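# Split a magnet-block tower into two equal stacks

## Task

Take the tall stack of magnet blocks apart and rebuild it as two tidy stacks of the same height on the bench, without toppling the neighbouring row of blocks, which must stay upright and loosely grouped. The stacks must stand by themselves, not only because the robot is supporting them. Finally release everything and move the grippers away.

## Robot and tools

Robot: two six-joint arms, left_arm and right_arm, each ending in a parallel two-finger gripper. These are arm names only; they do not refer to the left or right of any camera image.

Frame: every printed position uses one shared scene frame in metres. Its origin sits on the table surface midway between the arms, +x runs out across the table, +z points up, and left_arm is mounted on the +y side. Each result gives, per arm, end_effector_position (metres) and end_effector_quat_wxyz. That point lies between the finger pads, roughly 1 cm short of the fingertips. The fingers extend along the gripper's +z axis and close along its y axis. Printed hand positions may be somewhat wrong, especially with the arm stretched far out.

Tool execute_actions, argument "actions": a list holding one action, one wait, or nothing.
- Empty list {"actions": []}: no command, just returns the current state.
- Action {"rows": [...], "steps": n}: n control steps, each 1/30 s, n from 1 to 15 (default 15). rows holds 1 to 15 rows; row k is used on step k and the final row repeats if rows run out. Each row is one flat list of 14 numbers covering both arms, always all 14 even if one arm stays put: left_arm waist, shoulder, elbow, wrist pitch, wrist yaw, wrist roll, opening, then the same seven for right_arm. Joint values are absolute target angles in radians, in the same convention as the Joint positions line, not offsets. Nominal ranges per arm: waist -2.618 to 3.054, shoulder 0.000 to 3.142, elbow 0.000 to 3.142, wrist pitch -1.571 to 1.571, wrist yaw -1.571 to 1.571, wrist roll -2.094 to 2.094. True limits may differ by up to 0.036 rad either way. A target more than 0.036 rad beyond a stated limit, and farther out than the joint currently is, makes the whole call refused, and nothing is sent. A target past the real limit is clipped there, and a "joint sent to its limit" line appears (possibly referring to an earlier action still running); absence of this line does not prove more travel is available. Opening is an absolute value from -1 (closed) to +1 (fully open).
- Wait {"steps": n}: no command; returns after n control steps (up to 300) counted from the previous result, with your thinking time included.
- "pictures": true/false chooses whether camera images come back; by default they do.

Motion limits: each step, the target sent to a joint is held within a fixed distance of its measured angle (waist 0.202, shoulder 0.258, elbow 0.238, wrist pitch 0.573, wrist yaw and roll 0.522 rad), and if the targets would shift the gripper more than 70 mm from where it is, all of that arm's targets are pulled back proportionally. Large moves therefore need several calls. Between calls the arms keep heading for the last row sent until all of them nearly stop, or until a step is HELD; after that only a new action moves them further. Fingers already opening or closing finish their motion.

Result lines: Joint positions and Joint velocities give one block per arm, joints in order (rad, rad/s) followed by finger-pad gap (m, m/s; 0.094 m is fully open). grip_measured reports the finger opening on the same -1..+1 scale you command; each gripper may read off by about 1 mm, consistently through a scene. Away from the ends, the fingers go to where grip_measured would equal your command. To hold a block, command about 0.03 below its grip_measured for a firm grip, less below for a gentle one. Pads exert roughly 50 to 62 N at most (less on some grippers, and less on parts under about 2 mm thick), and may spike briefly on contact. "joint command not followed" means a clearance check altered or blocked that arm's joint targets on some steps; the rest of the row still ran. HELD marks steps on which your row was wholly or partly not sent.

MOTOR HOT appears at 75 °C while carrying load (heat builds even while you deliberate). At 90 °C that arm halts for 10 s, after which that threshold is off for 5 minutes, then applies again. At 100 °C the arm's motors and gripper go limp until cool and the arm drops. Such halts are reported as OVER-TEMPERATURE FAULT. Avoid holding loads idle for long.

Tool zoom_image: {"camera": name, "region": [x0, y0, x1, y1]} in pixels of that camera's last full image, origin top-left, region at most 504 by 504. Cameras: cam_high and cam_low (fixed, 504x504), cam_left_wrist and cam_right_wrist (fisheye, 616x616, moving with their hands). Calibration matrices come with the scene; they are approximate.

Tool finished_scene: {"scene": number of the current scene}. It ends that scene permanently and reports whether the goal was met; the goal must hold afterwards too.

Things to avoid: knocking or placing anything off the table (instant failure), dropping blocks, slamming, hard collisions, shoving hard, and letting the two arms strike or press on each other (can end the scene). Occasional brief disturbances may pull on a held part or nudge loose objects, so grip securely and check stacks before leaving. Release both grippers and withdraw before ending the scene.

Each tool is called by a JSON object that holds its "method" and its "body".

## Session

{"method": "execute_actions", "body": {"actions": []}}

Scene clock: 0.00 s of 4600.00 s.
left_arm: end_effector_position=(+0.1476, +0.2287, +0.1319) grip_measured=+1.000 end_effector_quat_wxyz=(-0.082, -0.313, +0.945, -0.053) | right_arm: end_effector_position=(+0.5828, -0.2431, +0.2090) grip_measured=+1.000 end_effector_quat_wxyz=(+0.431, -0.379, +0.807, +0.137)
Joint positions: left_arm=[-0.407  1.147  0.976 -1.485  0.176 -0.863  0.094] | right_arm=[-0.208  2.421  2.488 -0.957 -0.705 -0.805  0.094]
Joint velocities: left_arm=[-0.012 -0.017 -0.002  0.037 -0.007  0.022  0.   ] | right_arm=[-0.007  0.002 -0.007  0.051  0.051  0.022  0.   ]
camera_calibration (this result's frames):
cam_left_wrist: T_world_to_cam=[[0.600553, -0.797152, 0.0623189, 0.0788727], [-0.635246, -0.428338, 0.642643, 0.13741], [-0.485591, -0.425529, -0.763627, 0.393625], [0, 0, 0, 1]] pos_world=[0.231063, 0.28923, 0.207362]
cam_right_wrist: T_world_to_cam=[[0.828527, -0.53505, 0.165118, -0.642546], [-0.528613, -0.844644, -0.0845207, 0.129469], [0.184689, -0.017256, -0.982646, 0.197106], [0, 0, 0, 1]] pos_world=[0.564403, -0.231037, 0.310724]

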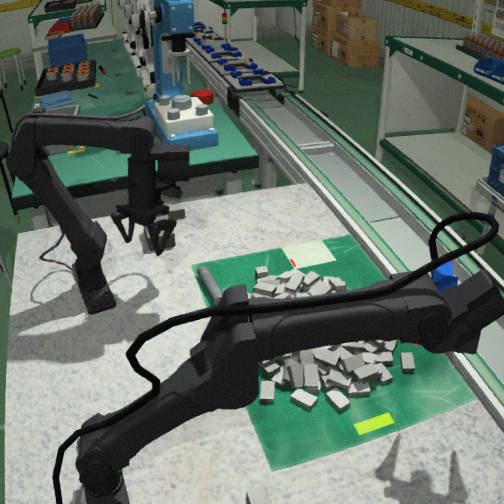

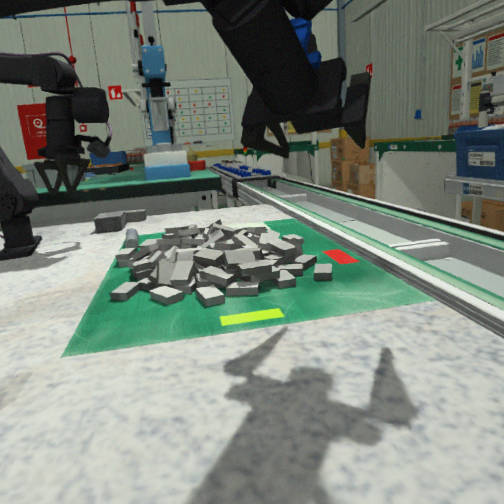

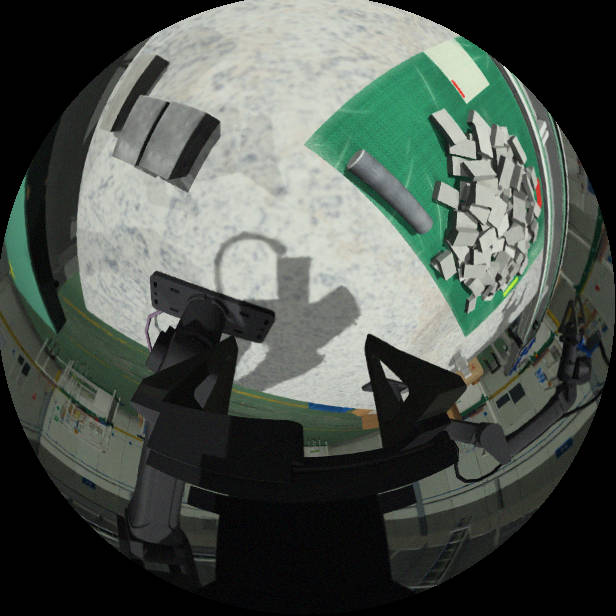

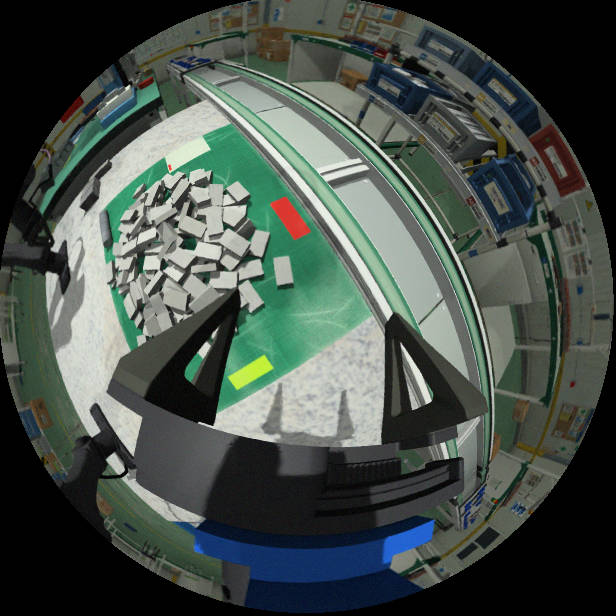

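{"method": "execute_actions", "body": {"actions": [{"rows":[[-0.407,1.147,0.976,-1.485,0.176,-0.863,1,-0.615,1.55,1.45,-1.46,0,-0.55,1]],"steps":15}], "pictures": false}}

{"method": "execute_actions", "body": {"actions": [{"steps":60}]}}

{"method": "zoom_image", "body": {"camera": "cam_right_wrist", "region": [200, 150, 452, 320]}}

Scene clock: 3.70 s of 4600.00 s.
left_arm: end_effector_position=(+0.1476, +0.2287, +0.1319) grip_measured=+1.000 end_effector_quat_wxyz=(-0.082, -0.313, +0.945, -0.053) | right_arm: end_effector_position=(+0.3596, -0.4409, +0.1888) grip_measured=+1.000 end_effector_quat_wxyz=(+0.163, -0.049, +0.985, -0.004)
Joint positions: left_arm=[-0.407  1.147  0.976 -1.485  0.176 -0.863  0.094] | right_arm=[-0.57   1.914  1.905 -1.284 -0.176 -0.623  0.094]
Joint velocities: left_arm=[ 0.007 -0.017  0.012 -0.022  0.022 -0.007  0.   ] | right_arm=[-0.794 -1.536 -1.692 -0.505  0.872  0.3    0.   ]
Steps of this call (steps 1 to 90: nothing new was sent; then 0.20 s passed at rest; steps 91 to 105: all 15 steps of this action). Readings (joint positions):
91: left_arm=[-0.407 1.147 0.976 -1.485 0.176 -0.863] | right_arm=[-0.212 2.407 2.468 -0.968 -0.674 -0.790]
92: left_arm=[-0.407 1.147 0.976 -1.485 0.176 -0.863] | right_arm=[-0.219 2.381 2.430 -1.002 -0.633 -0.773]
94: left_arm=[-0.407 1.147 0.976 -1.485 0.176 -0.863] | right_arm=[-0.249 2.324 2.356 -1.069 -0.553 -0.742]
98: left_arm=[-0.407 1.147 0.976 -1.485 0.176 -0.863] | right_arm=[-0.347 2.200 2.214 -1.167 -0.395 -0.692]
105: the state above

Scene clock: 5.70 s of 4600.00 s.
left_arm: end_effector_position=(+0.1476, +0.2287, +0.1319) grip_measured=+1.000 end_effector_quat_wxyz=(-0.082, -0.313, +0.945, -0.053) | right_arm: end_effector_position=(+0.2053, -0.3999, +0.1721) grip_measured=+1.000 end_effector_quat_wxyz=(+0.011, +0.023, +1.000, -0.006)
Joint positions: left_arm=[-0.407  1.147  0.976 -1.485  0.176 -0.863  0.094] | right_arm=[-0.624  1.546  1.457 -1.456 -0.003 -0.558  0.094]
Joint velocities: left_arm=[ 0.007 -0.017 -0.002 -0.037 -0.051  0.037  0.   ] | right_arm=[-0.002 -0.007  0.007  0.007 -0.037 -0.051  0.   ]
Steps of this call (steps 1 to 30: the robot went on to your last target; steps 31 to 60: nothing new was sent). Readings (joint positions):
1: left_arm=[-0.407 1.147 0.976 -1.485 0.176 -0.863] | right_arm=[-0.595 1.857 1.845 -1.299 -0.148 -0.614]
2: left_arm=[-0.407 1.147 0.976 -1.485 0.176 -0.863] | right_arm=[-0.613 1.795 1.781 -1.315 -0.122 -0.606]
4: left_arm=[-0.407 1.147 0.976 -1.485 0.176 -0.863] | right_arm=[-0.629 1.663 1.644 -1.345 -0.079 -0.591]
8: left_arm=[-0.407 1.147 0.976 -1.485 0.176 -0.863] | right_arm=[-0.624 1.532 1.481 -1.447 -0.033 -0.572]
60: the state above
All arms were judged still, so your last target was given up. Only a new action makes them travel on or press farther. Fingers that are still opening or closing keep moving.
camera_calibration (this result's frames):
cam_left_wrist: T_world_to_cam=[[0.600553, -0.797152, 0.0623189, 0.0788727], [-0.635246, -0.428338, 0.642643, 0.13741], [-0.485591, -0.425529, -0.763627, 0.393625], [0, 0, 0, 1]] pos_world=[0.231063, 0.28923, 0.207362]
cam_right_wrist: T_world_to_cam=[[0.107773, -0.990543, -0.0849033, -0.398729], [-0.688897, -0.135981, 0.71199, -0.026354], [-0.716802, -0.0182437, -0.697038, 0.363375], [0, 0, 0, 1]] pos_world=[0.285285, -0.391913, 0.238197]

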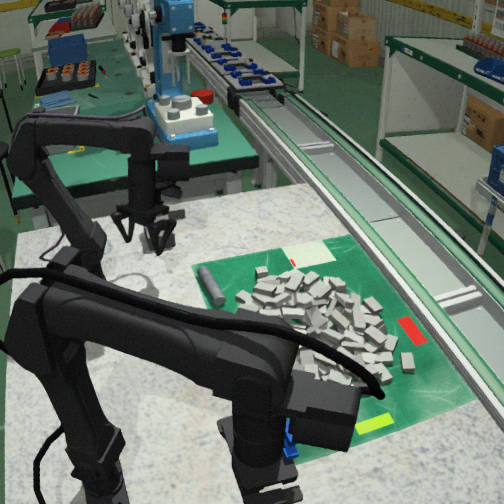

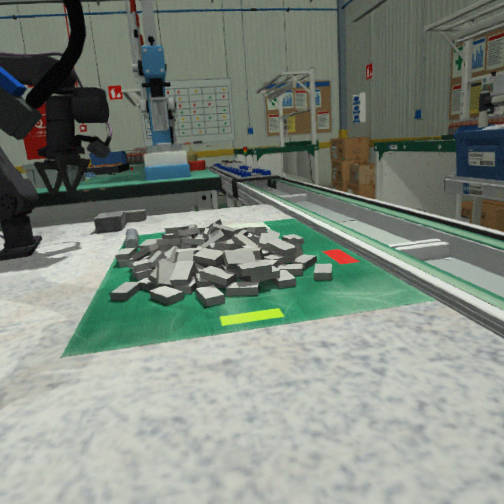

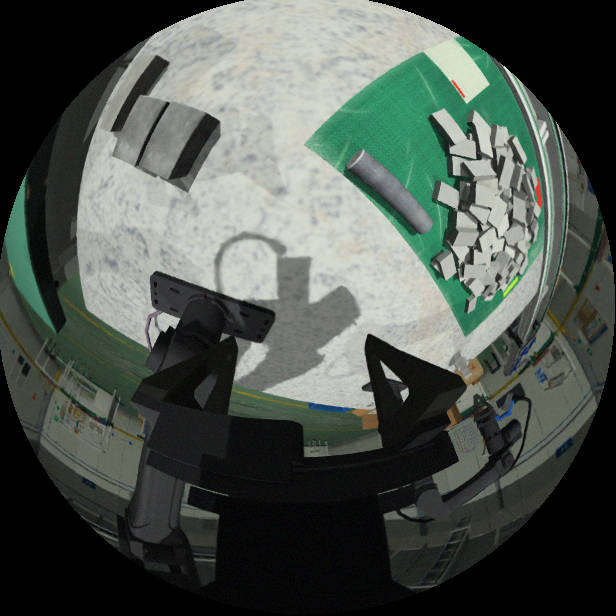

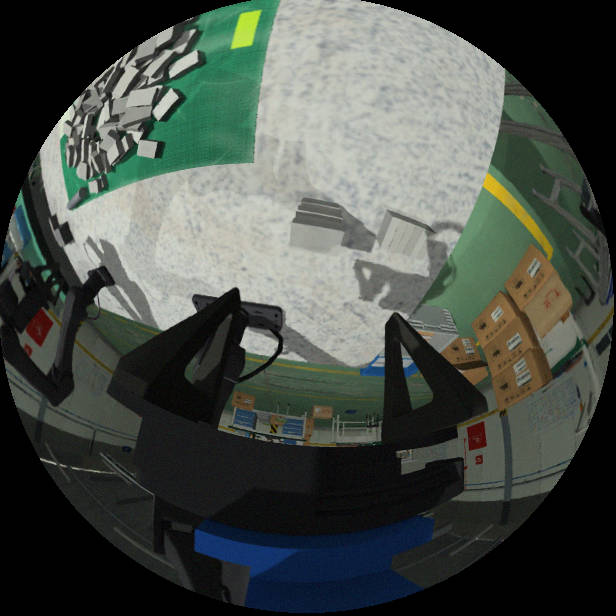

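Region (200, 150, 452, 320) of cam_right_wrist's 616x616 image, scaled by 2.000, with more detail than that image has; it fills the top 340 rows of this view, and the rest is white.

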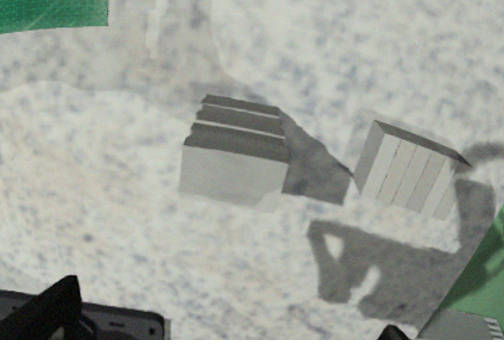

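{"method": "execute_actions", "body": {"actions": [{"rows":[[-0.407,1.147,0.976,-1.485,0.176,-0.863,1,-0.61,1.57,1.25,-1.23,0,-0.55,1]],"steps":15}], "pictures": false}}

{"method": "execute_actions", "body": {"actions": [{"rows":[[-0.407,1.147,0.976,-1.485,0.176,-0.863,1,-0.61,1.595,1.08,-1.03,0,-0.55,1]],"steps":15}], "pictures": false}}

{"method": "execute_actions", "body": {"actions": [{"steps":20}]}}

{"method": "zoom_image", "body": {"camera": "cam_right_wrist", "region": [200, 200, 452, 420]}}

Scene clock: 12.80 s of 4600.00 s.
left_arm: end_effector_position=(+0.1476, +0.2287, +0.1319) grip_measured=+1.000 end_effector_quat_wxyz=(-0.082, -0.313, +0.945, -0.053) | right_arm: end_effector_position=(+0.2066, -0.3991, +0.1088) grip_measured=+1.000 end_effector_quat_wxyz=(-0.007, +0.020, +1.000, +0.006)
Joint positions: left_arm=[-0.407  1.147  0.976 -1.485  0.176 -0.863  0.094] | right_arm=[-0.619  1.583  1.242 -1.248 -0.003 -0.558  0.094]
Joint velocities: left_arm=[ 0.002 -0.017 -0.022 -0.037 -0.066  0.022  0.   ] | right_arm=[-0.002 -0.002  0.007  0.051 -0.007  0.037  0.   ]
Steps of this call (steps 1 to 90: nothing new was sent; then 3.60 s passed at rest; steps 91 to 105: all 15 steps of this action). Readings (joint positions):
91: left_arm=[-0.407 1.147 0.976 -1.485 0.176 -0.863] | right_arm=[-0.624 1.541 1.426 -1.419 -0.003 -0.558]
92: left_arm=[-0.407 1.147 0.976 -1.485 0.176 -0.863] | right_arm=[-0.623 1.535 1.376 -1.373 -0.003 -0.558]
94: left_arm=[-0.407 1.147 0.976 -1.485 0.176 -0.863] | right_arm=[-0.621 1.552 1.291 -1.326 -0.003 -0.558]
98: left_arm=[-0.407 1.147 0.976 -1.485 0.176 -0.863] | right_arm=[-0.619 1.584 1.242 -1.284 -0.003 -0.558]
105: the state above

Scene clock: 13.30 s of 4600.00 s.
left_arm: end_effector_position=(+0.1476, +0.2287, +0.1319) grip_measured=+1.000 end_effector_quat_wxyz=(-0.082, -0.313, +0.945, -0.053) | right_arm: end_effector_position=(+0.2063, -0.3990, +0.0633) grip_measured=+1.000 end_effector_quat_wxyz=(-0.000, +0.020, +1.000, +0.001)
Joint positions: left_arm=[-0.407  1.147  0.976 -1.485  0.176 -0.863  0.094] | right_arm=[-0.619  1.6    1.076 -1.048 -0.002 -0.557  0.094]
Joint velocities: left_arm=[ 0.002 -0.002 -0.012  0.037  0.007  0.022  0.   ] | right_arm=[-0.017 -0.002 -0.012  0.037  0.037 -0.007  0.   ]
Steps of this call (steps 1 to 15: all 15 steps of this action). Readings (joint positions):
1: left_arm=[-0.407 1.147 0.976 -1.485 0.176 -0.863] | right_arm=[-0.619 1.579 1.218 -1.212 -0.003 -0.558]
2: left_arm=[-0.407 1.147 0.976 -1.485 0.176 -0.863] | right_arm=[-0.619 1.575 1.181 -1.166 -0.003 -0.557]
4: left_arm=[-0.407 1.147 0.976 -1.485 0.176 -0.863] | right_arm=[-0.619 1.585 1.114 -1.120 -0.003 -0.557]
8: left_arm=[-0.407 1.147 0.976 -1.485 0.176 -0.863] | right_arm=[-0.619 1.600 1.076 -1.085 -0.002 -0.557]
15: the state above

Scene clock: 13.97 s of 4600.00 s.
left_arm: end_effector_position=(+0.1476, +0.2287, +0.1319) grip_measured=+1.000 end_effector_quat_wxyz=(-0.082, -0.313, +0.945, -0.053) | right_arm: end_effector_position=(+0.2079, -0.4001, +0.0633) grip_measured=+1.000 end_effector_quat_wxyz=(+0.003, +0.020, +1.000, -0.001)
Joint positions: left_arm=[-0.407  1.147  0.976 -1.485  0.176 -0.863  0.094] | right_arm=[-0.619  1.6    1.076 -1.04  -0.002 -0.557  0.094]
Joint velocities: left_arm=[ 0.012  0.012  0.002 -0.007  0.081 -0.051  0.   ] | right_arm=[ 0.017 -0.012 -0.002 -0.081 -0.081 -0.007  0.   ]
Steps of this call (steps 1 to 15: the robot went on to your last target; steps 16 to 20: nothing new was sent). Readings (joint positions):
1: left_arm=[-0.407 1.147 0.976 -1.485 0.176 -0.863] | right_arm=[-0.619 1.600 1.076 -1.046 -0.002 -0.557]
2: left_arm=[-0.407 1.147 0.976 -1.485 0.176 -0.863] | right_arm=[-0.619 1.600 1.076 -1.045 -0.002 -0.557]
4: left_arm=[-0.407 1.147 0.976 -1.485 0.176 -0.863] | right_arm=[-0.619 1.600 1.076 -1.043 -0.002 -0.557]
8: left_arm=[-0.407 1.147 0.976 -1.485 0.176 -0.863] | right_arm=[-0.619 1.600 1.076 -1.041 -0.002 -0.557]
20: the state above
All arms were judged still, so your last target was given up. Only a new action makes them travel on or press farther. Fingers that are still opening or closing keep moving.
camera_calibration (this result's frames):
cam_left_wrist: T_world_to_cam=[[0.600553, -0.797152, 0.0623189, 0.0788727], [-0.635246, -0.428338, 0.642643, 0.13741], [-0.485591, -0.425529, -0.763627, 0.393625], [0, 0, 0, 1]] pos_world=[0.231063, 0.28923, 0.207362]
cam_right_wrist: T_world_to_cam=[[0.111202, -0.98908, -0.0967205, -0.407776], [-0.676609, -0.146634, 0.721595, 0.0454106], [-0.727898, -0.0148005, -0.685526, 0.29232], [0, 0, 0, 1]] pos_world=[0.28885, -0.392338, 0.128185]

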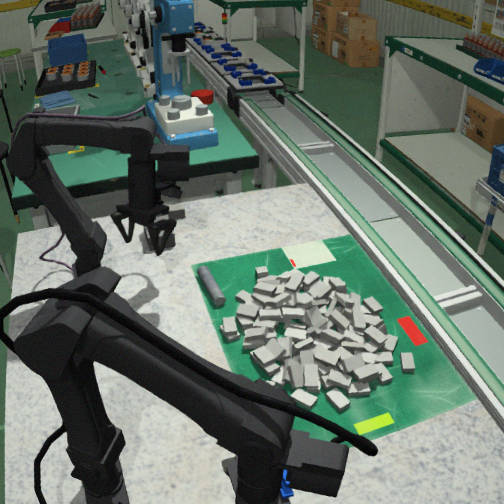

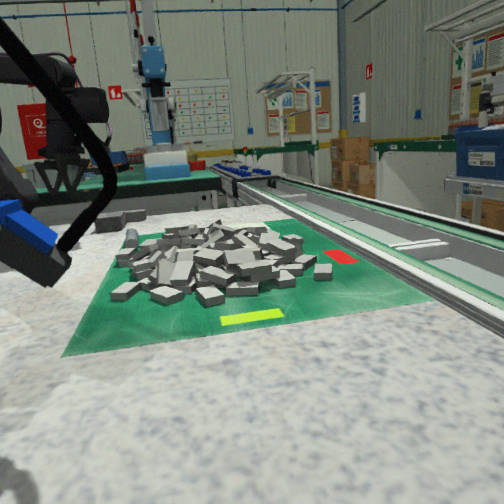

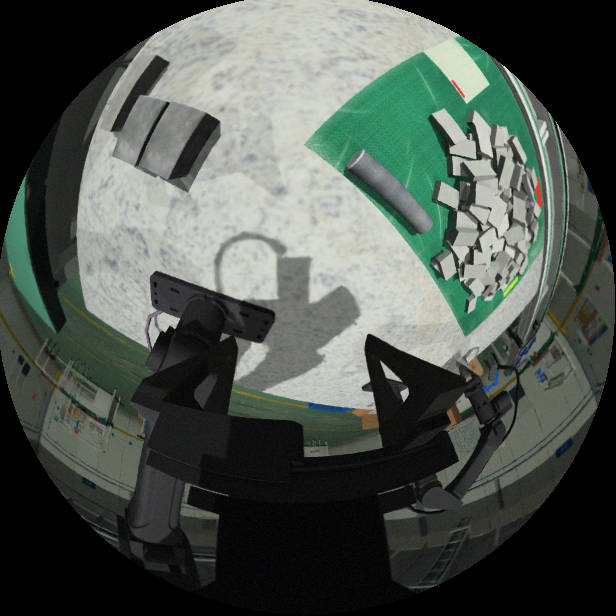

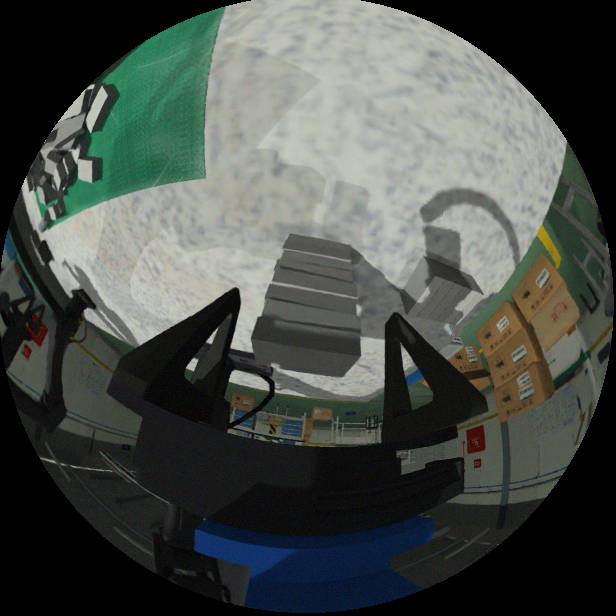

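Region (200, 200, 452, 420) of cam_right_wrist's 616x616 image, scaled by 2.000, with more detail than that image has; it fills the top 440 rows of this view, and the rest is white.

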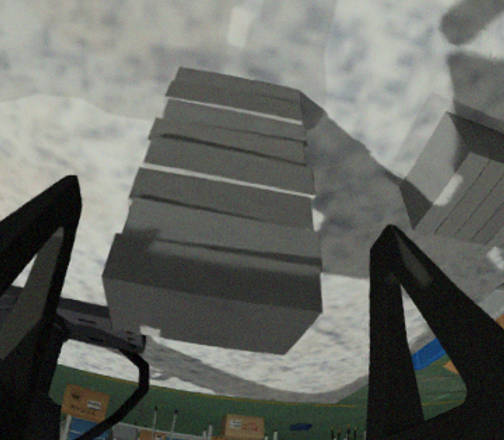

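{"method": "execute_actions", "body": {"actions": [{"rows":[[-0.407,1.147,0.976,-1.485,0.176,-0.863,1,-0.59,1.595,1.057,-1.01,0,-0.53,1]],"steps":15}], "pictures": false}}

{"method": "execute_actions", "body": {"actions": [{"rows":[[-0.407,1.147,0.976,-1.485,0.176,-0.863,1,-0.59,1.595,1.057,-1.01,0,-0.53,-0.25]],"steps":15}], "pictures": false}}

{"method": "execute_actions", "body": {"actions": [{"steps":10}], "pictures": false}}

{"method": "execute_actions", "body": {"actions": [{"rows":[[-0.407,1.147,0.976,-1.485,0.176,-0.863,1,-0.59,1.595,1.257,-1.21,0,-0.53,-0.25]],"steps":15}], "pictures": false}}

{"method": "execute_actions", "body": {"actions": [{"steps":15}]}}

{"method": "zoom_image", "body": {"camera": "cam_right_wrist", "region": [200, 180, 452, 420]}}

Scene clock: 23.70 s of 4600.00 s.
left_arm: end_effector_position=(+0.1476, +0.2287, +0.1319) grip_measured=+1.000 end_effector_quat_wxyz=(-0.082, -0.313, +0.945, -0.053) | right_arm: end_effector_position=(+0.2133, -0.3969, +0.0619) grip_measured=+1.000 end_effector_quat_wxyz=(+0.008, +0.019, +1.000, -0.005)
Joint positions: left_arm=[-0.407  1.147  0.976 -1.485  0.176 -0.863  0.094] | right_arm=[-0.597  1.6    1.07  -1.021 -0.001 -0.539  0.094]
Joint velocities: left_arm=[-0.007 -0.012 -0.017  0.022  0.022 -0.051  0.   ] | right_arm=[-0.002  0.012  0.002 -0.022 -0.022 -0.022  0.   ]
Steps of this call (steps 1 to 90: nothing new was sent; then 6.23 s passed at rest; steps 91 to 105: all 15 steps of this action). Readings (joint positions):
91: left_arm=[-0.407 1.147 0.976 -1.485 0.176 -0.863] | right_arm=[-0.617 1.600 1.075 -1.038 -0.001 -0.554]
92: left_arm=[-0.407 1.147 0.976 -1.485 0.176 -0.863] | right_arm=[-0.612 1.600 1.074 -1.034 -0.001 -0.551]
94: left_arm=[-0.407 1.147 0.976 -1.485 0.176 -0.863] | right_arm=[-0.602 1.600 1.071 -1.028 -0.001 -0.546]
98: left_arm=[-0.407 1.147 0.976 -1.485 0.176 -0.863] | right_arm=[-0.597 1.600 1.070 -1.024 -0.001 -0.541]
105: the state above

Scene clock: 24.20 s of 4600.00 s.
left_arm: end_effector_position=(+0.1476, +0.2287, +0.1319) grip_measured=+1.000 end_effector_quat_wxyz=(-0.082, -0.313, +0.945, -0.053) | right_arm: end_effector_position=(+0.2137, -0.3971, +0.0616) grip_measured=-0.071 end_effector_quat_wxyz=(+0.009, +0.019, +1.000, -0.005)
Joint positions: left_arm=[-0.407  1.147  0.976 -1.485  0.176 -0.863  0.094] | right_arm=[-0.597  1.6    1.069 -1.018 -0.    -0.538  0.044]
Joint velocities: left_arm=[ 0.002 -0.007 -0.007 -0.007  0.051  0.095  0.   ] | right_arm=[ 0.002  0.002  0.007 -0.037 -0.007  0.037 -0.   ]
Steps of this call (steps 1 to 15: all 15 steps of this action). Readings (joint positions):
1: left_arm=[-0.407 1.147 0.976 -1.485 0.176 -0.863] | right_arm=[-0.597 1.600 1.070 -1.021 -0.001 -0.539]
2: left_arm=[-0.407 1.147 0.976 -1.485 0.176 -0.863] | right_arm=[-0.597 1.600 1.070 -1.021 -0.001 -0.539]
4: left_arm=[-0.407 1.147 0.976 -1.485 0.176 -0.863] | right_arm=[-0.597 1.600 1.070 -1.021 -0.003 -0.538]
8: left_arm=[-0.407 1.147 0.976 -1.485 0.176 -0.863] | right_arm=[-0.597 1.600 1.069 -1.018 -0.000 -0.538]
15: the state above

Scene clock: 24.53 s of 4600.00 s.
left_arm: end_effector_position=(+0.1476, +0.2287, +0.1319) grip_measured=+1.000 end_effector_quat_wxyz=(-0.082, -0.313, +0.945, -0.053) | right_arm: end_effector_position=(+0.2137, -0.3971, +0.0616) grip_measured=-0.071 end_effector_quat_wxyz=(+0.009, +0.019, +1.000, -0.005)
Joint positions: left_arm=[-0.407  1.147  0.976 -1.485  0.176 -0.863  0.094] | right_arm=[-0.597  1.6    1.069 -1.018 -0.    -0.538  0.044]
Joint velocities: left_arm=[ 0.007  0.007 -0.007  0.037  0.051  0.022  0.   ] | right_arm=[-0.012 -0.012 -0.007  0.022 -0.022 -0.007  0.   ]
Steps of this call (steps 1 to 10: the robot went on to your last target). Readings (joint positions):
1: left_arm=[-0.407 1.147 0.976 -1.485 0.176 -0.863] | right_arm=[-0.597 1.600 1.069 -1.018 -0.000 -0.538]
2: left_arm=[-0.407 1.147 0.976 -1.485 0.176 -0.863] | right_arm=[-0.597 1.600 1.069 -1.018 -0.000 -0.538]
4: left_arm=[-0.407 1.147 0.976 -1.485 0.176 -0.863] | right_arm=[-0.597 1.600 1.069 -1.018 -0.000 -0.538]
8: left_arm=[-0.407 1.147 0.976 -1.485 0.176 -0.863] | right_arm=[-0.597 1.600 1.069 -1.018 -0.000 -0.538]
10: the state above

Scene clock: 25.03 s of 4600.00 s.
left_arm: end_effector_position=(+0.1476, +0.2287, +0.1319) grip_measured=+1.000 end_effector_quat_wxyz=(-0.082, -0.313, +0.945, -0.053) | right_arm: end_effector_position=(+0.2214, -0.4022, +0.1019) grip_measured=-0.071 end_effector_quat_wxyz=(+0.006, +0.019, +1.000, -0.004)
Joint positions: left_arm=[-0.407  1.147  0.976 -1.485  0.176 -0.863  0.094] | right_arm=[-0.597  1.61   1.242 -1.19   0.    -0.538  0.044]
Joint velocities: left_arm=[-0.012 -0.012 -0.002  0.022 -0.022 -0.051  0.   ] | right_arm=[-0.007 -0.002  0.007 -0.095 -0.022 -0.081 -0.001]
Steps of this call (steps 1 to 15: all 15 steps of this action). Readings (joint positions):
1: left_arm=[-0.407 1.147 0.976 -1.485 0.176 -0.863] | right_arm=[-0.597 1.606 1.093 -1.049 -0.000 -0.538]
2: left_arm=[-0.407 1.147 0.976 -1.485 0.176 -0.863] | right_arm=[-0.597 1.616 1.133 -1.097 0.000 -0.538]
4: left_arm=[-0.407 1.147 0.976 -1.485 0.176 -0.863] | right_arm=[-0.597 1.616 1.198 -1.136 0.000 -0.538]
8: left_arm=[-0.407 1.147 0.976 -1.485 0.176 -0.863] | right_arm=[-0.597 1.610 1.242 -1.148 0.000 -0.538]
15: the state above

Scene clock: 25.53 s of 4600.00 s.
left_arm: end_effector_position=(+0.1476, +0.2287, +0.1319) grip_measured=+1.000 end_effector_quat_wxyz=(-0.082, -0.313, +0.945, -0.053) | right_arm: end_effector_position=(+0.2202, -0.4014, +0.1019) grip_measured=-0.071 end_effector_quat_wxyz=(+0.003, +0.019, +1.000, -0.002)
Joint positions: left_arm=[-0.407  1.147  0.976 -1.485  0.176 -0.863  0.094] | right_arm=[-0.597  1.61   1.242 -1.195  0.    -0.538  0.044]
Joint velocities: left_arm=[-0.002 -0.002 -0.012 -0.007 -0.007  0.007  0.   ] | right_arm=[ 0.007 -0.002 -0.022  0.051 -0.066 -0.007 -0.   ]
Steps of this call (steps 1 to 15: the robot went on to your last target). Readings (joint positions):
1: left_arm=[-0.407 1.147 0.976 -1.485 0.176 -0.863] | right_arm=[-0.597 1.610 1.242 -1.191 0.000 -0.538]
2: left_arm=[-0.407 1.147 0.976 -1.485 0.176 -0.863] | right_arm=[-0.597 1.610 1.242 -1.192 0.000 -0.538]
4: left_arm=[-0.407 1.147 0.976 -1.485 0.176 -0.863] | right_arm=[-0.597 1.610 1.242 -1.194 0.000 -0.538]
8: left_arm=[-0.407 1.147 0.976 -1.485 0.176 -0.863] | right_arm=[-0.597 1.610 1.242 -1.195 0.000 -0.538]
15: the state above
All arms were judged still, so your last target was given up. Only a new action makes them travel on or press farther. Fingers that are still opening or closing keep moving.
camera_calibration (this result's frames):
cam_left_wrist: T_world_to_cam=[[0.600553, -0.797152, 0.0623189, 0.0788727], [-0.635246, -0.428338, 0.642643, 0.13741], [-0.485591, -0.425529, -0.763627, 0.393625], [0, 0, 0, 1]] pos_world=[0.231063, 0.28923, 0.207362]
cam_right_wrist: T_world_to_cam=[[0.113486, -0.989095, -0.0938745, -0.407554], [-0.676553, -0.146127, 0.72175, 0.0259053], [-0.727597, -0.0183978, -0.685758, 0.326264], [0, 0, 0, 1]] pos_world=[0.301167, -0.393322, 0.166782]

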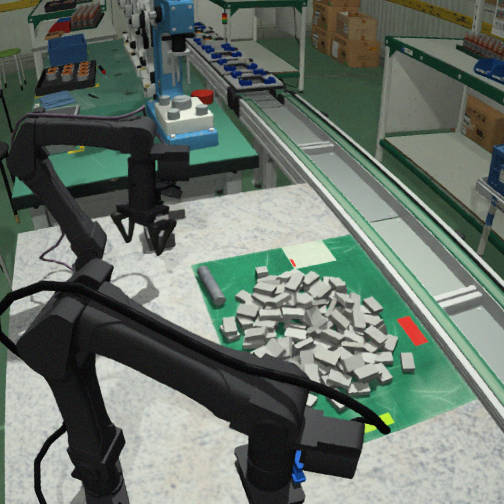

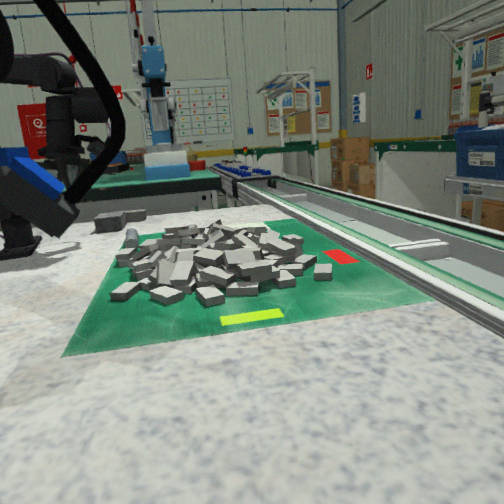

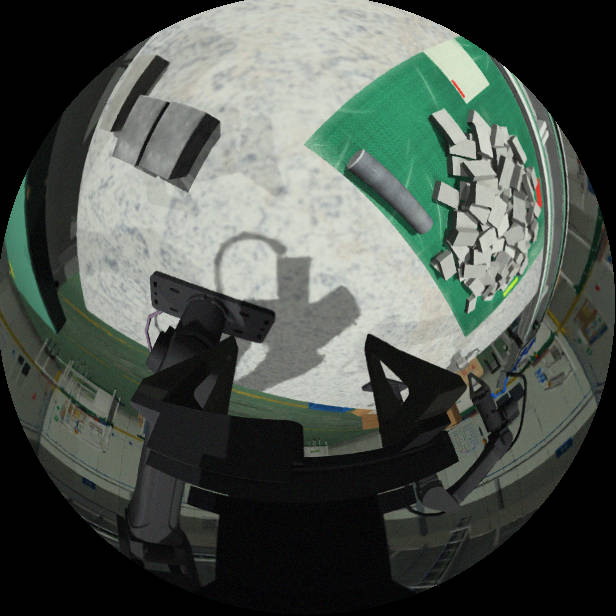

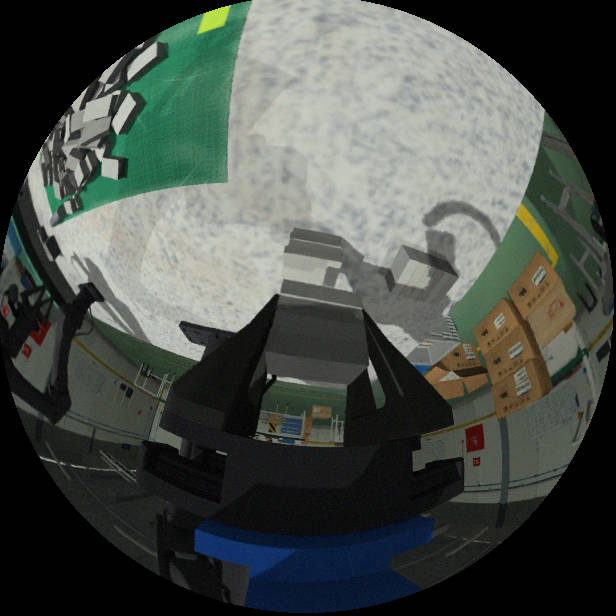

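Region (200, 180, 452, 420) of cam_right_wrist's 616x616 image, scaled by 2.000, with more detail than that image has; it fills the top 480 rows of this view, and the rest is white.

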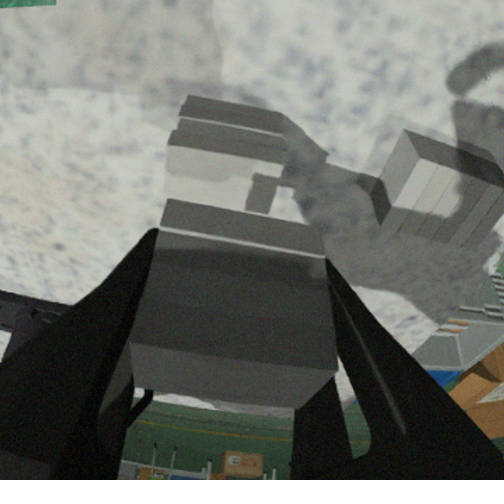

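{"method": "execute_actions", "body": {"actions": [{"rows":[[-0.407,1.147,0.976,-1.485,0.176,-0.863,1,-0.37,1.49,1.13,-1.19,0,-0.3,-0.25]],"steps":15}], "pictures": false}}

{"method": "execute_actions", "body": {"actions": [{"rows":[[-0.407,1.147,0.976,-1.485,0.176,-0.863,1,-0.15,1.38,1.0,-1.165,0,-0.08,-0.25]],"steps":15}], "pictures": false}}

{"method": "execute_actions", "body": {"actions": [{"rows":[[-0.407,1.147,0.976,-1.485,0.176,-0.863,1,-0.15,1.38,0.86,-1.03,0,-0.08,-0.25]],"steps":15}], "pictures": false}}

{"method": "execute_actions", "body": {"actions": [{"rows":[[-0.407,1.147,0.976,-1.485,0.176,-0.863,1,-0.15,1.38,0.74,-0.915,0,-0.08,-0.25]],"steps":15}], "pictures": false}}

{"method": "execute_actions", "body": {"actions": [{"rows":[[-0.407,1.147,0.976,-1.485,0.176,-0.863,1,-0.15,1.38,0.69,-0.865,0,-0.08,-0.25]],"steps":15}], "pictures": false}}

{"method": "execute_actions", "body": {"actions": [{"steps":15}]}}

Scene clock: 33.77 s of 4600.00 s.
left_arm: end_effector_position=(+0.1476, +0.2287, +0.1319) grip_measured=+1.000 end_effector_quat_wxyz=(-0.082, -0.313, +0.945, -0.053) | right_arm: end_effector_position=(+0.2222, -0.3316, +0.0966) grip_measured=-0.071 end_effector_quat_wxyz=(-0.002, +0.012, +1.000, +0.003)
Joint positions: left_arm=[-0.407  1.147  0.976 -1.485  0.176 -0.863  0.094] | right_arm=[-0.362  1.516  1.128 -1.189 -0.004 -0.317  0.044]
Joint velocities: left_arm=[ 0.012 -0.012 -0.022  0.051 -0.051  0.007  0.   ] | right_arm=[ 0.002 -0.012 -0.007 -0.037  0.081  0.051 -0.   ]
Steps of this call (steps 1 to 90: nothing new was sent; then 4.73 s passed at rest; steps 91 to 105: all 15 steps of this action). Readings (joint positions):
91: left_arm=[-0.407 1.147 0.976 -1.485 0.176 -0.863] | right_arm=[-0.575 1.595 1.223 -1.179 0.014 -0.499]
92: left_arm=[-0.407 1.147 0.976 -1.485 0.176 -0.863] | right_arm=[-0.529 1.569 1.189 -1.160 0.031 -0.459]
94: left_arm=[-0.407 1.147 0.976 -1.485 0.176 -0.863] | right_arm=[-0.415 1.530 1.145 -1.169 0.017 -0.405]
98: left_arm=[-0.407 1.147 0.976 -1.485 0.176 -0.863] | right_arm=[-0.349 1.516 1.128 -1.189 -0.013 -0.350]
105: the state above

Scene clock: 34.27 s of 4600.00 s.
left_arm: end_effector_position=(+0.1476, +0.2287, +0.1319) grip_measured=+1.000 end_effector_quat_wxyz=(-0.082, -0.313, +0.945, -0.053) | right_arm: end_effector_position=(+0.2040, -0.2732, +0.0884) grip_measured=-0.071 end_effector_quat_wxyz=(-0.004, +0.011, +1.000, +0.003)
Joint positions: left_arm=[-0.407  1.147  0.976 -1.485  0.176 -0.863  0.094] | right_arm=[-0.141  1.403  0.995 -1.171 -0.005 -0.097  0.044]
Joint velocities: left_arm=[-0.022 -0.002 -0.007 -0.081 -0.037 -0.007  0.   ] | right_arm=[ 0.002 -0.007 -0.017  0.037 -0.081  0.051  0.   ]
Steps of this call (steps 1 to 15: all 15 steps of this action). Readings (joint positions):
1: left_arm=[-0.407 1.147 0.976 -1.485 0.176 -0.863] | right_arm=[-0.338 1.498 1.106 -1.169 0.011 -0.278]
2: left_arm=[-0.407 1.147 0.976 -1.485 0.176 -0.863] | right_arm=[-0.289 1.467 1.068 -1.144 0.026 -0.239]
4: left_arm=[-0.407 1.147 0.976 -1.485 0.176 -0.863] | right_arm=[-0.181 1.419 1.017 -1.152 0.009 -0.185]
8: left_arm=[-0.407 1.147 0.976 -1.485 0.176 -0.863] | right_arm=[-0.138 1.403 0.995 -1.171 -0.011 -0.129]
15: the state above

Scene clock: 34.77 s of 4600.00 s.
left_arm: end_effector_position=(+0.1476, +0.2287, +0.1319) grip_measured=+1.000 end_effector_quat_wxyz=(-0.082, -0.313, +0.945, -0.053) | right_arm: end_effector_position=(+0.1904, -0.2717, +0.0538) grip_measured=-0.071 end_effector_quat_wxyz=(-0.009, +0.016, +1.000, +0.003)
Joint positions: left_arm=[-0.407  1.147  0.976 -1.485  0.176 -0.863  0.094] | right_arm=[-0.141  1.391  0.844 -1.041 -0.004 -0.088  0.044]
Joint velocities: left_arm=[-0.002  0.007  0.017 -0.007  0.007  0.022  0.   ] | right_arm=[ 0.007  0.012 -0.007  0.081  0.022  0.007  0.   ]
Steps of this call (steps 1 to 15: all 15 steps of this action). Readings (joint positions):
1: left_arm=[-0.407 1.147 0.976 -1.485 0.176 -0.863] | right_arm=[-0.141 1.398 0.976 -1.147 -0.005 -0.095]
2: left_arm=[-0.407 1.147 0.976 -1.485 0.176 -0.863] | right_arm=[-0.141 1.391 0.942 -1.109 -0.005 -0.094]
4: left_arm=[-0.407 1.147 0.976 -1.485 0.176 -0.863] | right_arm=[-0.141 1.391 0.882 -1.075 -0.005 -0.091]
8: left_arm=[-0.407 1.147 0.976 -1.485 0.176 -0.863] | right_arm=[-0.141 1.391 0.844 -1.071 -0.004 -0.089]
15: the state above

Scene clock: 35.27 s of 4600.00 s.
left_arm: end_effector_position=(+0.1476, +0.2287, +0.1319) grip_measured=+1.000 end_effector_quat_wxyz=(-0.082, -0.313, +0.945, -0.053) | right_arm: end_effector_position=(+0.1805, -0.2706, +0.0274) grip_measured=-0.071 end_effector_quat_wxyz=(-0.006, +0.016, +1.000, +0.003)
Joint positions: left_arm=[-0.407  1.147  0.976 -1.485  0.176 -0.863  0.094] | right_arm=[-0.141  1.387  0.729 -0.926 -0.004 -0.088  0.044]
Joint velocities: left_arm=[-0.017 -0.007 -0.002  0.022  0.022 -0.081  0.   ] | right_arm=[-0.012  0.007 -0.007 -0.007 -0.007 -0.154 -0.   ]
Steps of this call (steps 1 to 15: all 15 steps of this action). Readings (joint positions):
1: left_arm=[-0.407 1.147 0.976 -1.485 0.176 -0.863] | right_arm=[-0.141 1.389 0.830 -1.021 -0.004 -0.088]
2: left_arm=[-0.407 1.147 0.976 -1.485 0.176 -0.863] | right_arm=[-0.141 1.387 0.805 -0.988 -0.004 -0.088]
4: left_arm=[-0.407 1.147 0.976 -1.485 0.176 -0.863] | right_arm=[-0.141 1.387 0.758 -0.956 -0.004 -0.088]
8: left_arm=[-0.407 1.147 0.976 -1.485 0.176 -0.863] | right_arm=[-0.141 1.387 0.729 -0.953 -0.004 -0.088]
15: the state above

Scene clock: 35.77 s of 4600.00 s.
left_arm: end_effector_position=(+0.1476, +0.2287, +0.1319) grip_measured=+1.000 end_effector_quat_wxyz=(-0.082, -0.313, +0.945, -0.053) | right_arm: end_effector_position=(+0.1785, -0.2703, +0.0180) grip_measured=-0.071 end_effector_quat_wxyz=(-0.001, +0.016, +1.000, +0.002)
Joint positions: left_arm=[-0.407  1.147  0.976 -1.485  0.176 -0.863  0.094] | right_arm=[-0.141  1.387  0.688 -0.875 -0.004 -0.088  0.044]
Joint velocities: left_arm=[ 0.012  0.007 -0.012 -0.007 -0.095 -0.037  0.   ] | right_arm=[-0.027 -0.012 -0.002  0.022  0.081 -0.022 -0.   ]
Steps of this call (steps 1 to 15: all 15 steps of this action). Readings (joint positions):
1: left_arm=[-0.407 1.147 0.976 -1.485 0.176 -0.863] | right_arm=[-0.141 1.387 0.724 -0.917 -0.004 -0.088]
2: left_arm=[-0.407 1.147 0.976 -1.485 0.176 -0.863] | right_arm=[-0.141 1.387 0.715 -0.904 -0.004 -0.088]
4: left_arm=[-0.407 1.147 0.976 -1.485 0.176 -0.863] | right_arm=[-0.141 1.387 0.698 -0.889 -0.004 -0.088]
8: left_arm=[-0.407 1.147 0.976 -1.485 0.176 -0.863] | right_arm=[-0.141 1.387 0.688 -0.886 -0.004 -0.088]
15: the state above

Scene clock: 36.27 s of 4600.00 s.
left_arm: end_effector_position=(+0.1476, +0.2287, +0.1319) grip_measured=+1.000 end_effector_quat_wxyz=(-0.082, -0.313, +0.945, -0.053) | right_arm: end_effector_position=(+0.1789, -0.2704, +0.0180) grip_measured=-0.071 end_effector_quat_wxyz=(-0.001, +0.015, +1.000, +0.002)
Joint positions: left_arm=[-0.407  1.147  0.976 -1.485  0.176 -0.863  0.094] | right_arm=[-0.141  1.387  0.688 -0.873 -0.004 -0.088  0.044]
Joint velocities: left_arm=[ 0.017 -0.007 -0.017 -0.022  0.066  0.007  0.   ] | right_arm=[ 0.012 -0.012  0.012  0.007 -0.022 -0.007 -0.001]
Steps of this call (steps 1 to 15: the robot went on to your last target). Readings (joint positions):
1: left_arm=[-0.407 1.147 0.976 -1.485 0.176 -0.863] | right_arm=[-0.141 1.387 0.688 -0.874 -0.004 -0.088]
2: left_arm=[-0.407 1.147 0.976 -1.485 0.176 -0.863] | right_arm=[-0.141 1.387 0.688 -0.874 -0.004 -0.088]
4: left_arm=[-0.407 1.147 0.976 -1.485 0.176 -0.863] | right_arm=[-0.141 1.387 0.688 -0.874 -0.004 -0.088]
8: left_arm=[-0.407 1.147 0.976 -1.485 0.176 -0.863] | right_arm=[-0.141 1.387 0.688 -0.873 -0.004 -0.088]
15: the state above
All arms were judged still, so your last target was given up. Only a new action makes them travel on or press farther. Fingers that are still opening or closing keep moving.
camera_calibration (this result's frames):
cam_left_wrist: T_world_to_cam=[[0.600553, -0.797152, 0.0623189, 0.0788727], [-0.635246, -0.428338, 0.642643, 0.13741], [-0.485591, -0.425529, -0.763627, 0.393625], [0, 0, 0, 1]] pos_world=[0.231063, 0.28923, 0.207362]
cam_right_wrist: T_world_to_cam=[[0.119487, -0.987433, -0.103434, -0.281562], [-0.669688, -0.157069, 0.725843, 0.0734135], [-0.732967, -0.0174602, -0.68004, 0.242162], [0, 0, 0, 1]] pos_world=[0.260304, -0.262264, 0.0822701]

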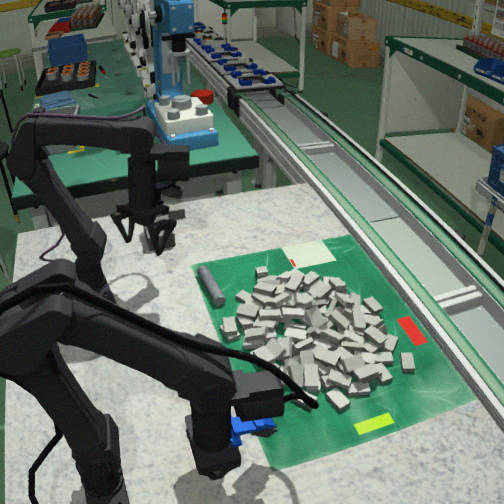

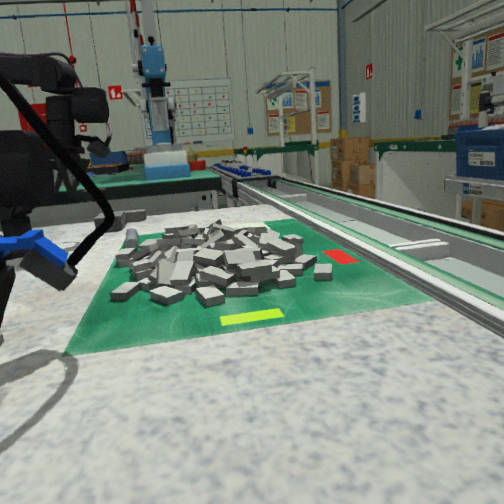

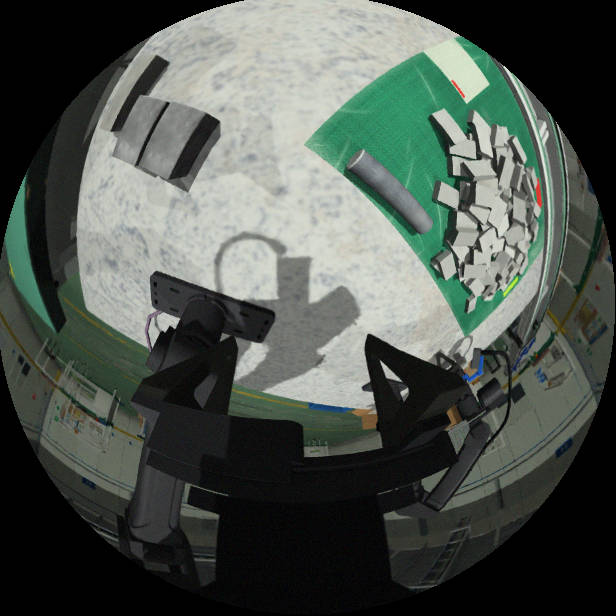

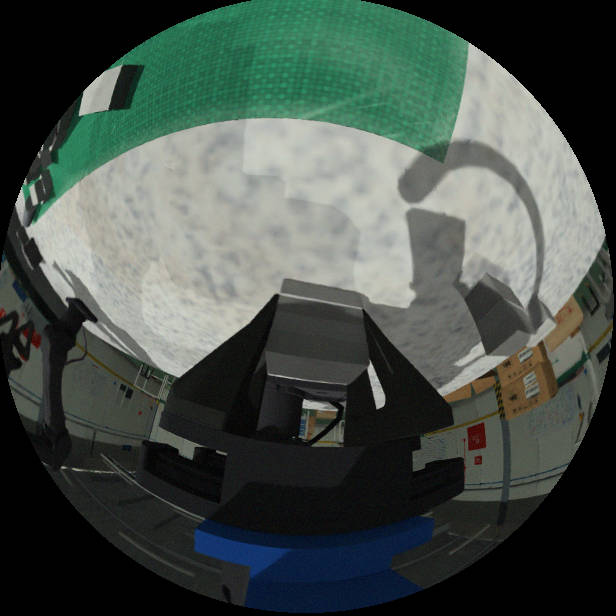

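{"method": "execute_actions", "body": {"actions": [{"rows":[[-0.407,1.147,0.976,-1.485,0.176,-0.863,1,-0.15,1.38,0.69,-0.865,0,-0.08,1]],"steps":15}], "pictures": false}}

{"method": "execute_actions", "body": {"actions": [{"rows":[[-0.407,1.147,0.976,-1.485,0.176,-0.863,1,-0.15,1.38,1.1,-1.28,0,-0.08,1]],"steps":15}], "pictures": false}}

{"method": "execute_actions", "body": {"actions": [{"steps":15}]}}

{"method": "zoom_image", "body": {"camera": "cam_right_wrist", "region": [260, 200, 512, 320]}}

Scene clock: 41.03 s of 4600.00 s.
left_arm: end_effector_position=(+0.1476, +0.2287, +0.1319) grip_measured=+1.000 end_effector_quat_wxyz=(-0.082, -0.313, +0.945, -0.053) | right_arm: end_effector_position=(+0.1792, -0.2704, +0.0180) grip_measured=+1.000 end_effector_quat_wxyz=(-0.000, +0.016, +1.000, +0.002)
Joint positions: left_arm=[-0.407  1.147  0.976 -1.485  0.176 -0.863  0.094] | right_arm=[-0.141  1.387  0.688 -0.872 -0.004 -0.088  0.094]
Joint velocities: left_arm=[-0.002 -0.007 -0.022  0.022  0.007  0.081  0.   ] | right_arm=[-0.002 -0.007 -0.002 -0.022  0.037 -0.051  0.   ]
Steps of this call (steps 1 to 90: nothing new was sent; then 1.27 s passed at rest; steps 91 to 105: all 15 steps of this action). Readings (joint positions):
91: left_arm=[-0.407 1.147 0.976 -1.485 0.176 -0.863] | right_arm=[-0.141 1.387 0.688 -0.873 -0.004 -0.088]
92: left_arm=[-0.407 1.147 0.976 -1.485 0.176 -0.863] | right_arm=[-0.141 1.387 0.688 -0.873 -0.004 -0.088]
94: left_arm=[-0.407 1.147 0.976 -1.485 0.176 -0.863] | right_arm=[-0.141 1.387 0.688 -0.872 -0.004 -0.088]
98: left_arm=[-0.407 1.147 0.976 -1.485 0.176 -0.863] | right_arm=[-0.141 1.387 0.688 -0.872 -0.004 -0.088]
105: the state above

Scene clock: 41.53 s of 4600.00 s.
left_arm: end_effector_position=(+0.1476, +0.2287, +0.1319) grip_measured=+1.000 end_effector_quat_wxyz=(-0.082, -0.313, +0.945, -0.053) | right_arm: end_effector_position=(+0.2157, -0.2748, +0.1223) grip_measured=+1.000 end_effector_quat_wxyz=(+0.026, +0.016, +1.000, -0.001)
Joint positions: left_arm=[-0.407  1.147  0.976 -1.485  0.176 -0.863  0.094] | right_arm=[-0.141  1.378  1.109 -1.25  -0.004 -0.088  0.094]
Joint velocities: left_arm=[-0.002  0.012 -0.012  0.051  0.022  0.022  0.   ] | right_arm=[-0.012 -0.022 -0.002 -0.154  0.022  0.051  0.   ]
Steps of this call (steps 1 to 15: all 15 steps of this action). Readings (joint positions):
1: left_arm=[-0.407 1.147 0.976 -1.485 0.176 -0.863] | right_arm=[-0.141 1.392 0.722 -0.937 -0.004 -0.088]
2: left_arm=[-0.407 1.147 0.976 -1.485 0.176 -0.863] | right_arm=[-0.141 1.398 0.783 -1.029 -0.004 -0.088]
4: left_arm=[-0.407 1.147 0.976 -1.485 0.176 -0.863] | right_arm=[-0.141 1.398 0.932 -1.134 -0.004 -0.088]
8: left_arm=[-0.407 1.147 0.976 -1.485 0.176 -0.863] | right_arm=[-0.141 1.381 1.107 -1.173 -0.004 -0.088]
15: the state above

Scene clock: 42.03 s of 4600.00 s.
left_arm: end_effector_position=(+0.1476, +0.2287, +0.1319) grip_measured=+1.000 end_effector_quat_wxyz=(-0.082, -0.313, +0.945, -0.053) | right_arm: end_effector_position=(+0.2110, -0.2743, +0.1221) grip_measured=+1.000 end_effector_quat_wxyz=(+0.017, +0.016, +1.000, +0.000)
Joint positions: left_arm=[-0.407  1.147  0.976 -1.485  0.176 -0.863  0.094] | right_arm=[-0.141  1.378  1.109 -1.268 -0.004 -0.088  0.094]
Joint velocities: left_arm=[ 0.017  0.002 -0.027 -0.037 -0.007 -0.051  0.   ] | right_arm=[-0.002 -0.012 -0.007  0.007  0.007 -0.007  0.   ]
Steps of this call (steps 1 to 15: the robot went on to your last target). Readings (joint positions):
1: left_arm=[-0.407 1.147 0.976 -1.485 0.176 -0.863] | right_arm=[-0.141 1.378 1.109 -1.254 -0.004 -0.088]
2: left_arm=[-0.407 1.147 0.976 -1.485 0.176 -0.863] | right_arm=[-0.141 1.378 1.109 -1.257 -0.004 -0.088]
4: left_arm=[-0.407 1.147 0.976 -1.485 0.176 -0.863] | right_arm=[-0.141 1.378 1.109 -1.262 -0.004 -0.088]
8: left_arm=[-0.407 1.147 0.976 -1.485 0.176 -0.863] | right_arm=[-0.141 1.378 1.109 -1.266 -0.004 -0.088]
15: the state above
camera_calibration (this result's frames):
cam_left_wrist: T_world_to_cam=[[0.600553, -0.797152, 0.0623189, 0.0788727], [-0.635246, -0.428338, 0.642643, 0.13741], [-0.485591, -0.425529, -0.763627, 0.393625], [0, 0, 0, 1]] pos_world=[0.231063, 0.28923, 0.207362]
cam_right_wrist: T_world_to_cam=[[0.122552, -0.987931, -0.09473, -0.280345], [-0.694609, -0.153556, 0.702807, 0.0277839], [-0.708871, -0.0203303, -0.705045, 0.333605], [0, 0, 0, 1]] pos_world=[0.290139, -0.265913, 0.189123]

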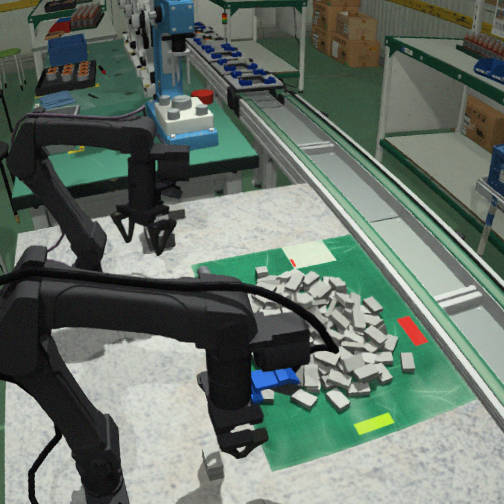

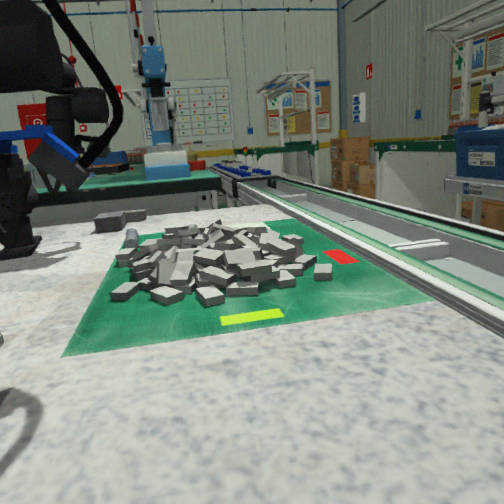

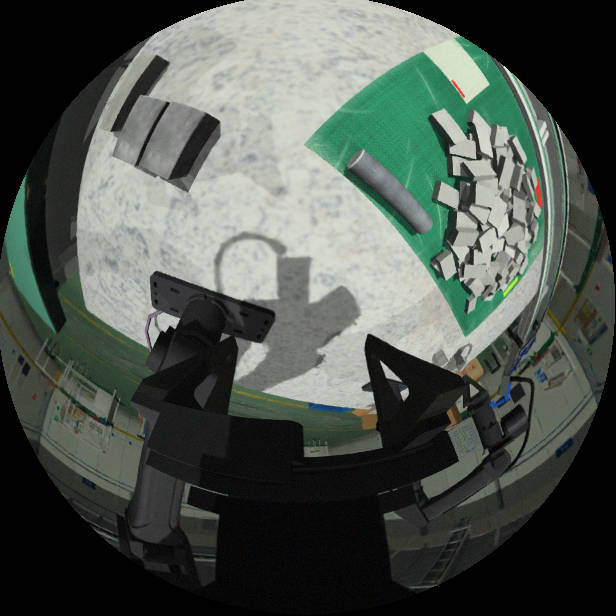

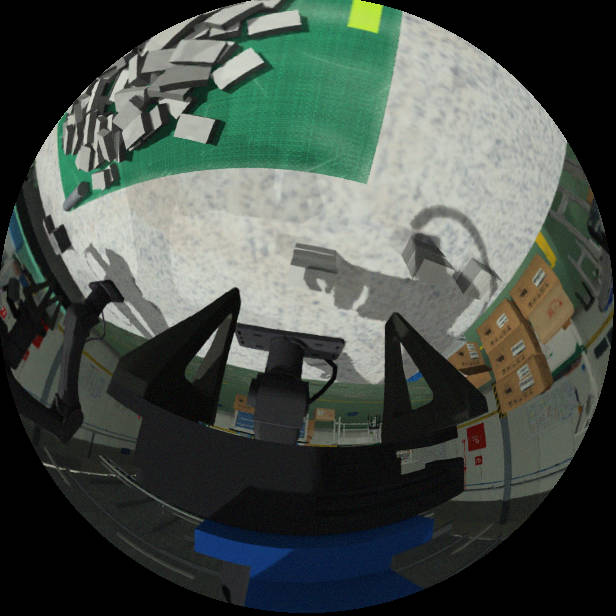

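Region (260, 200, 512, 320) of cam_right_wrist's 616x616 image, scaled by 2.000, with more detail than that image has; it fills the top 240 rows of this view, and the rest is white.

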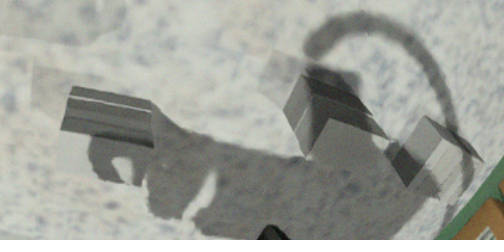

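{"method": "finished_scene", "body": {"scene": 2}}

The scene is finished: the task was done.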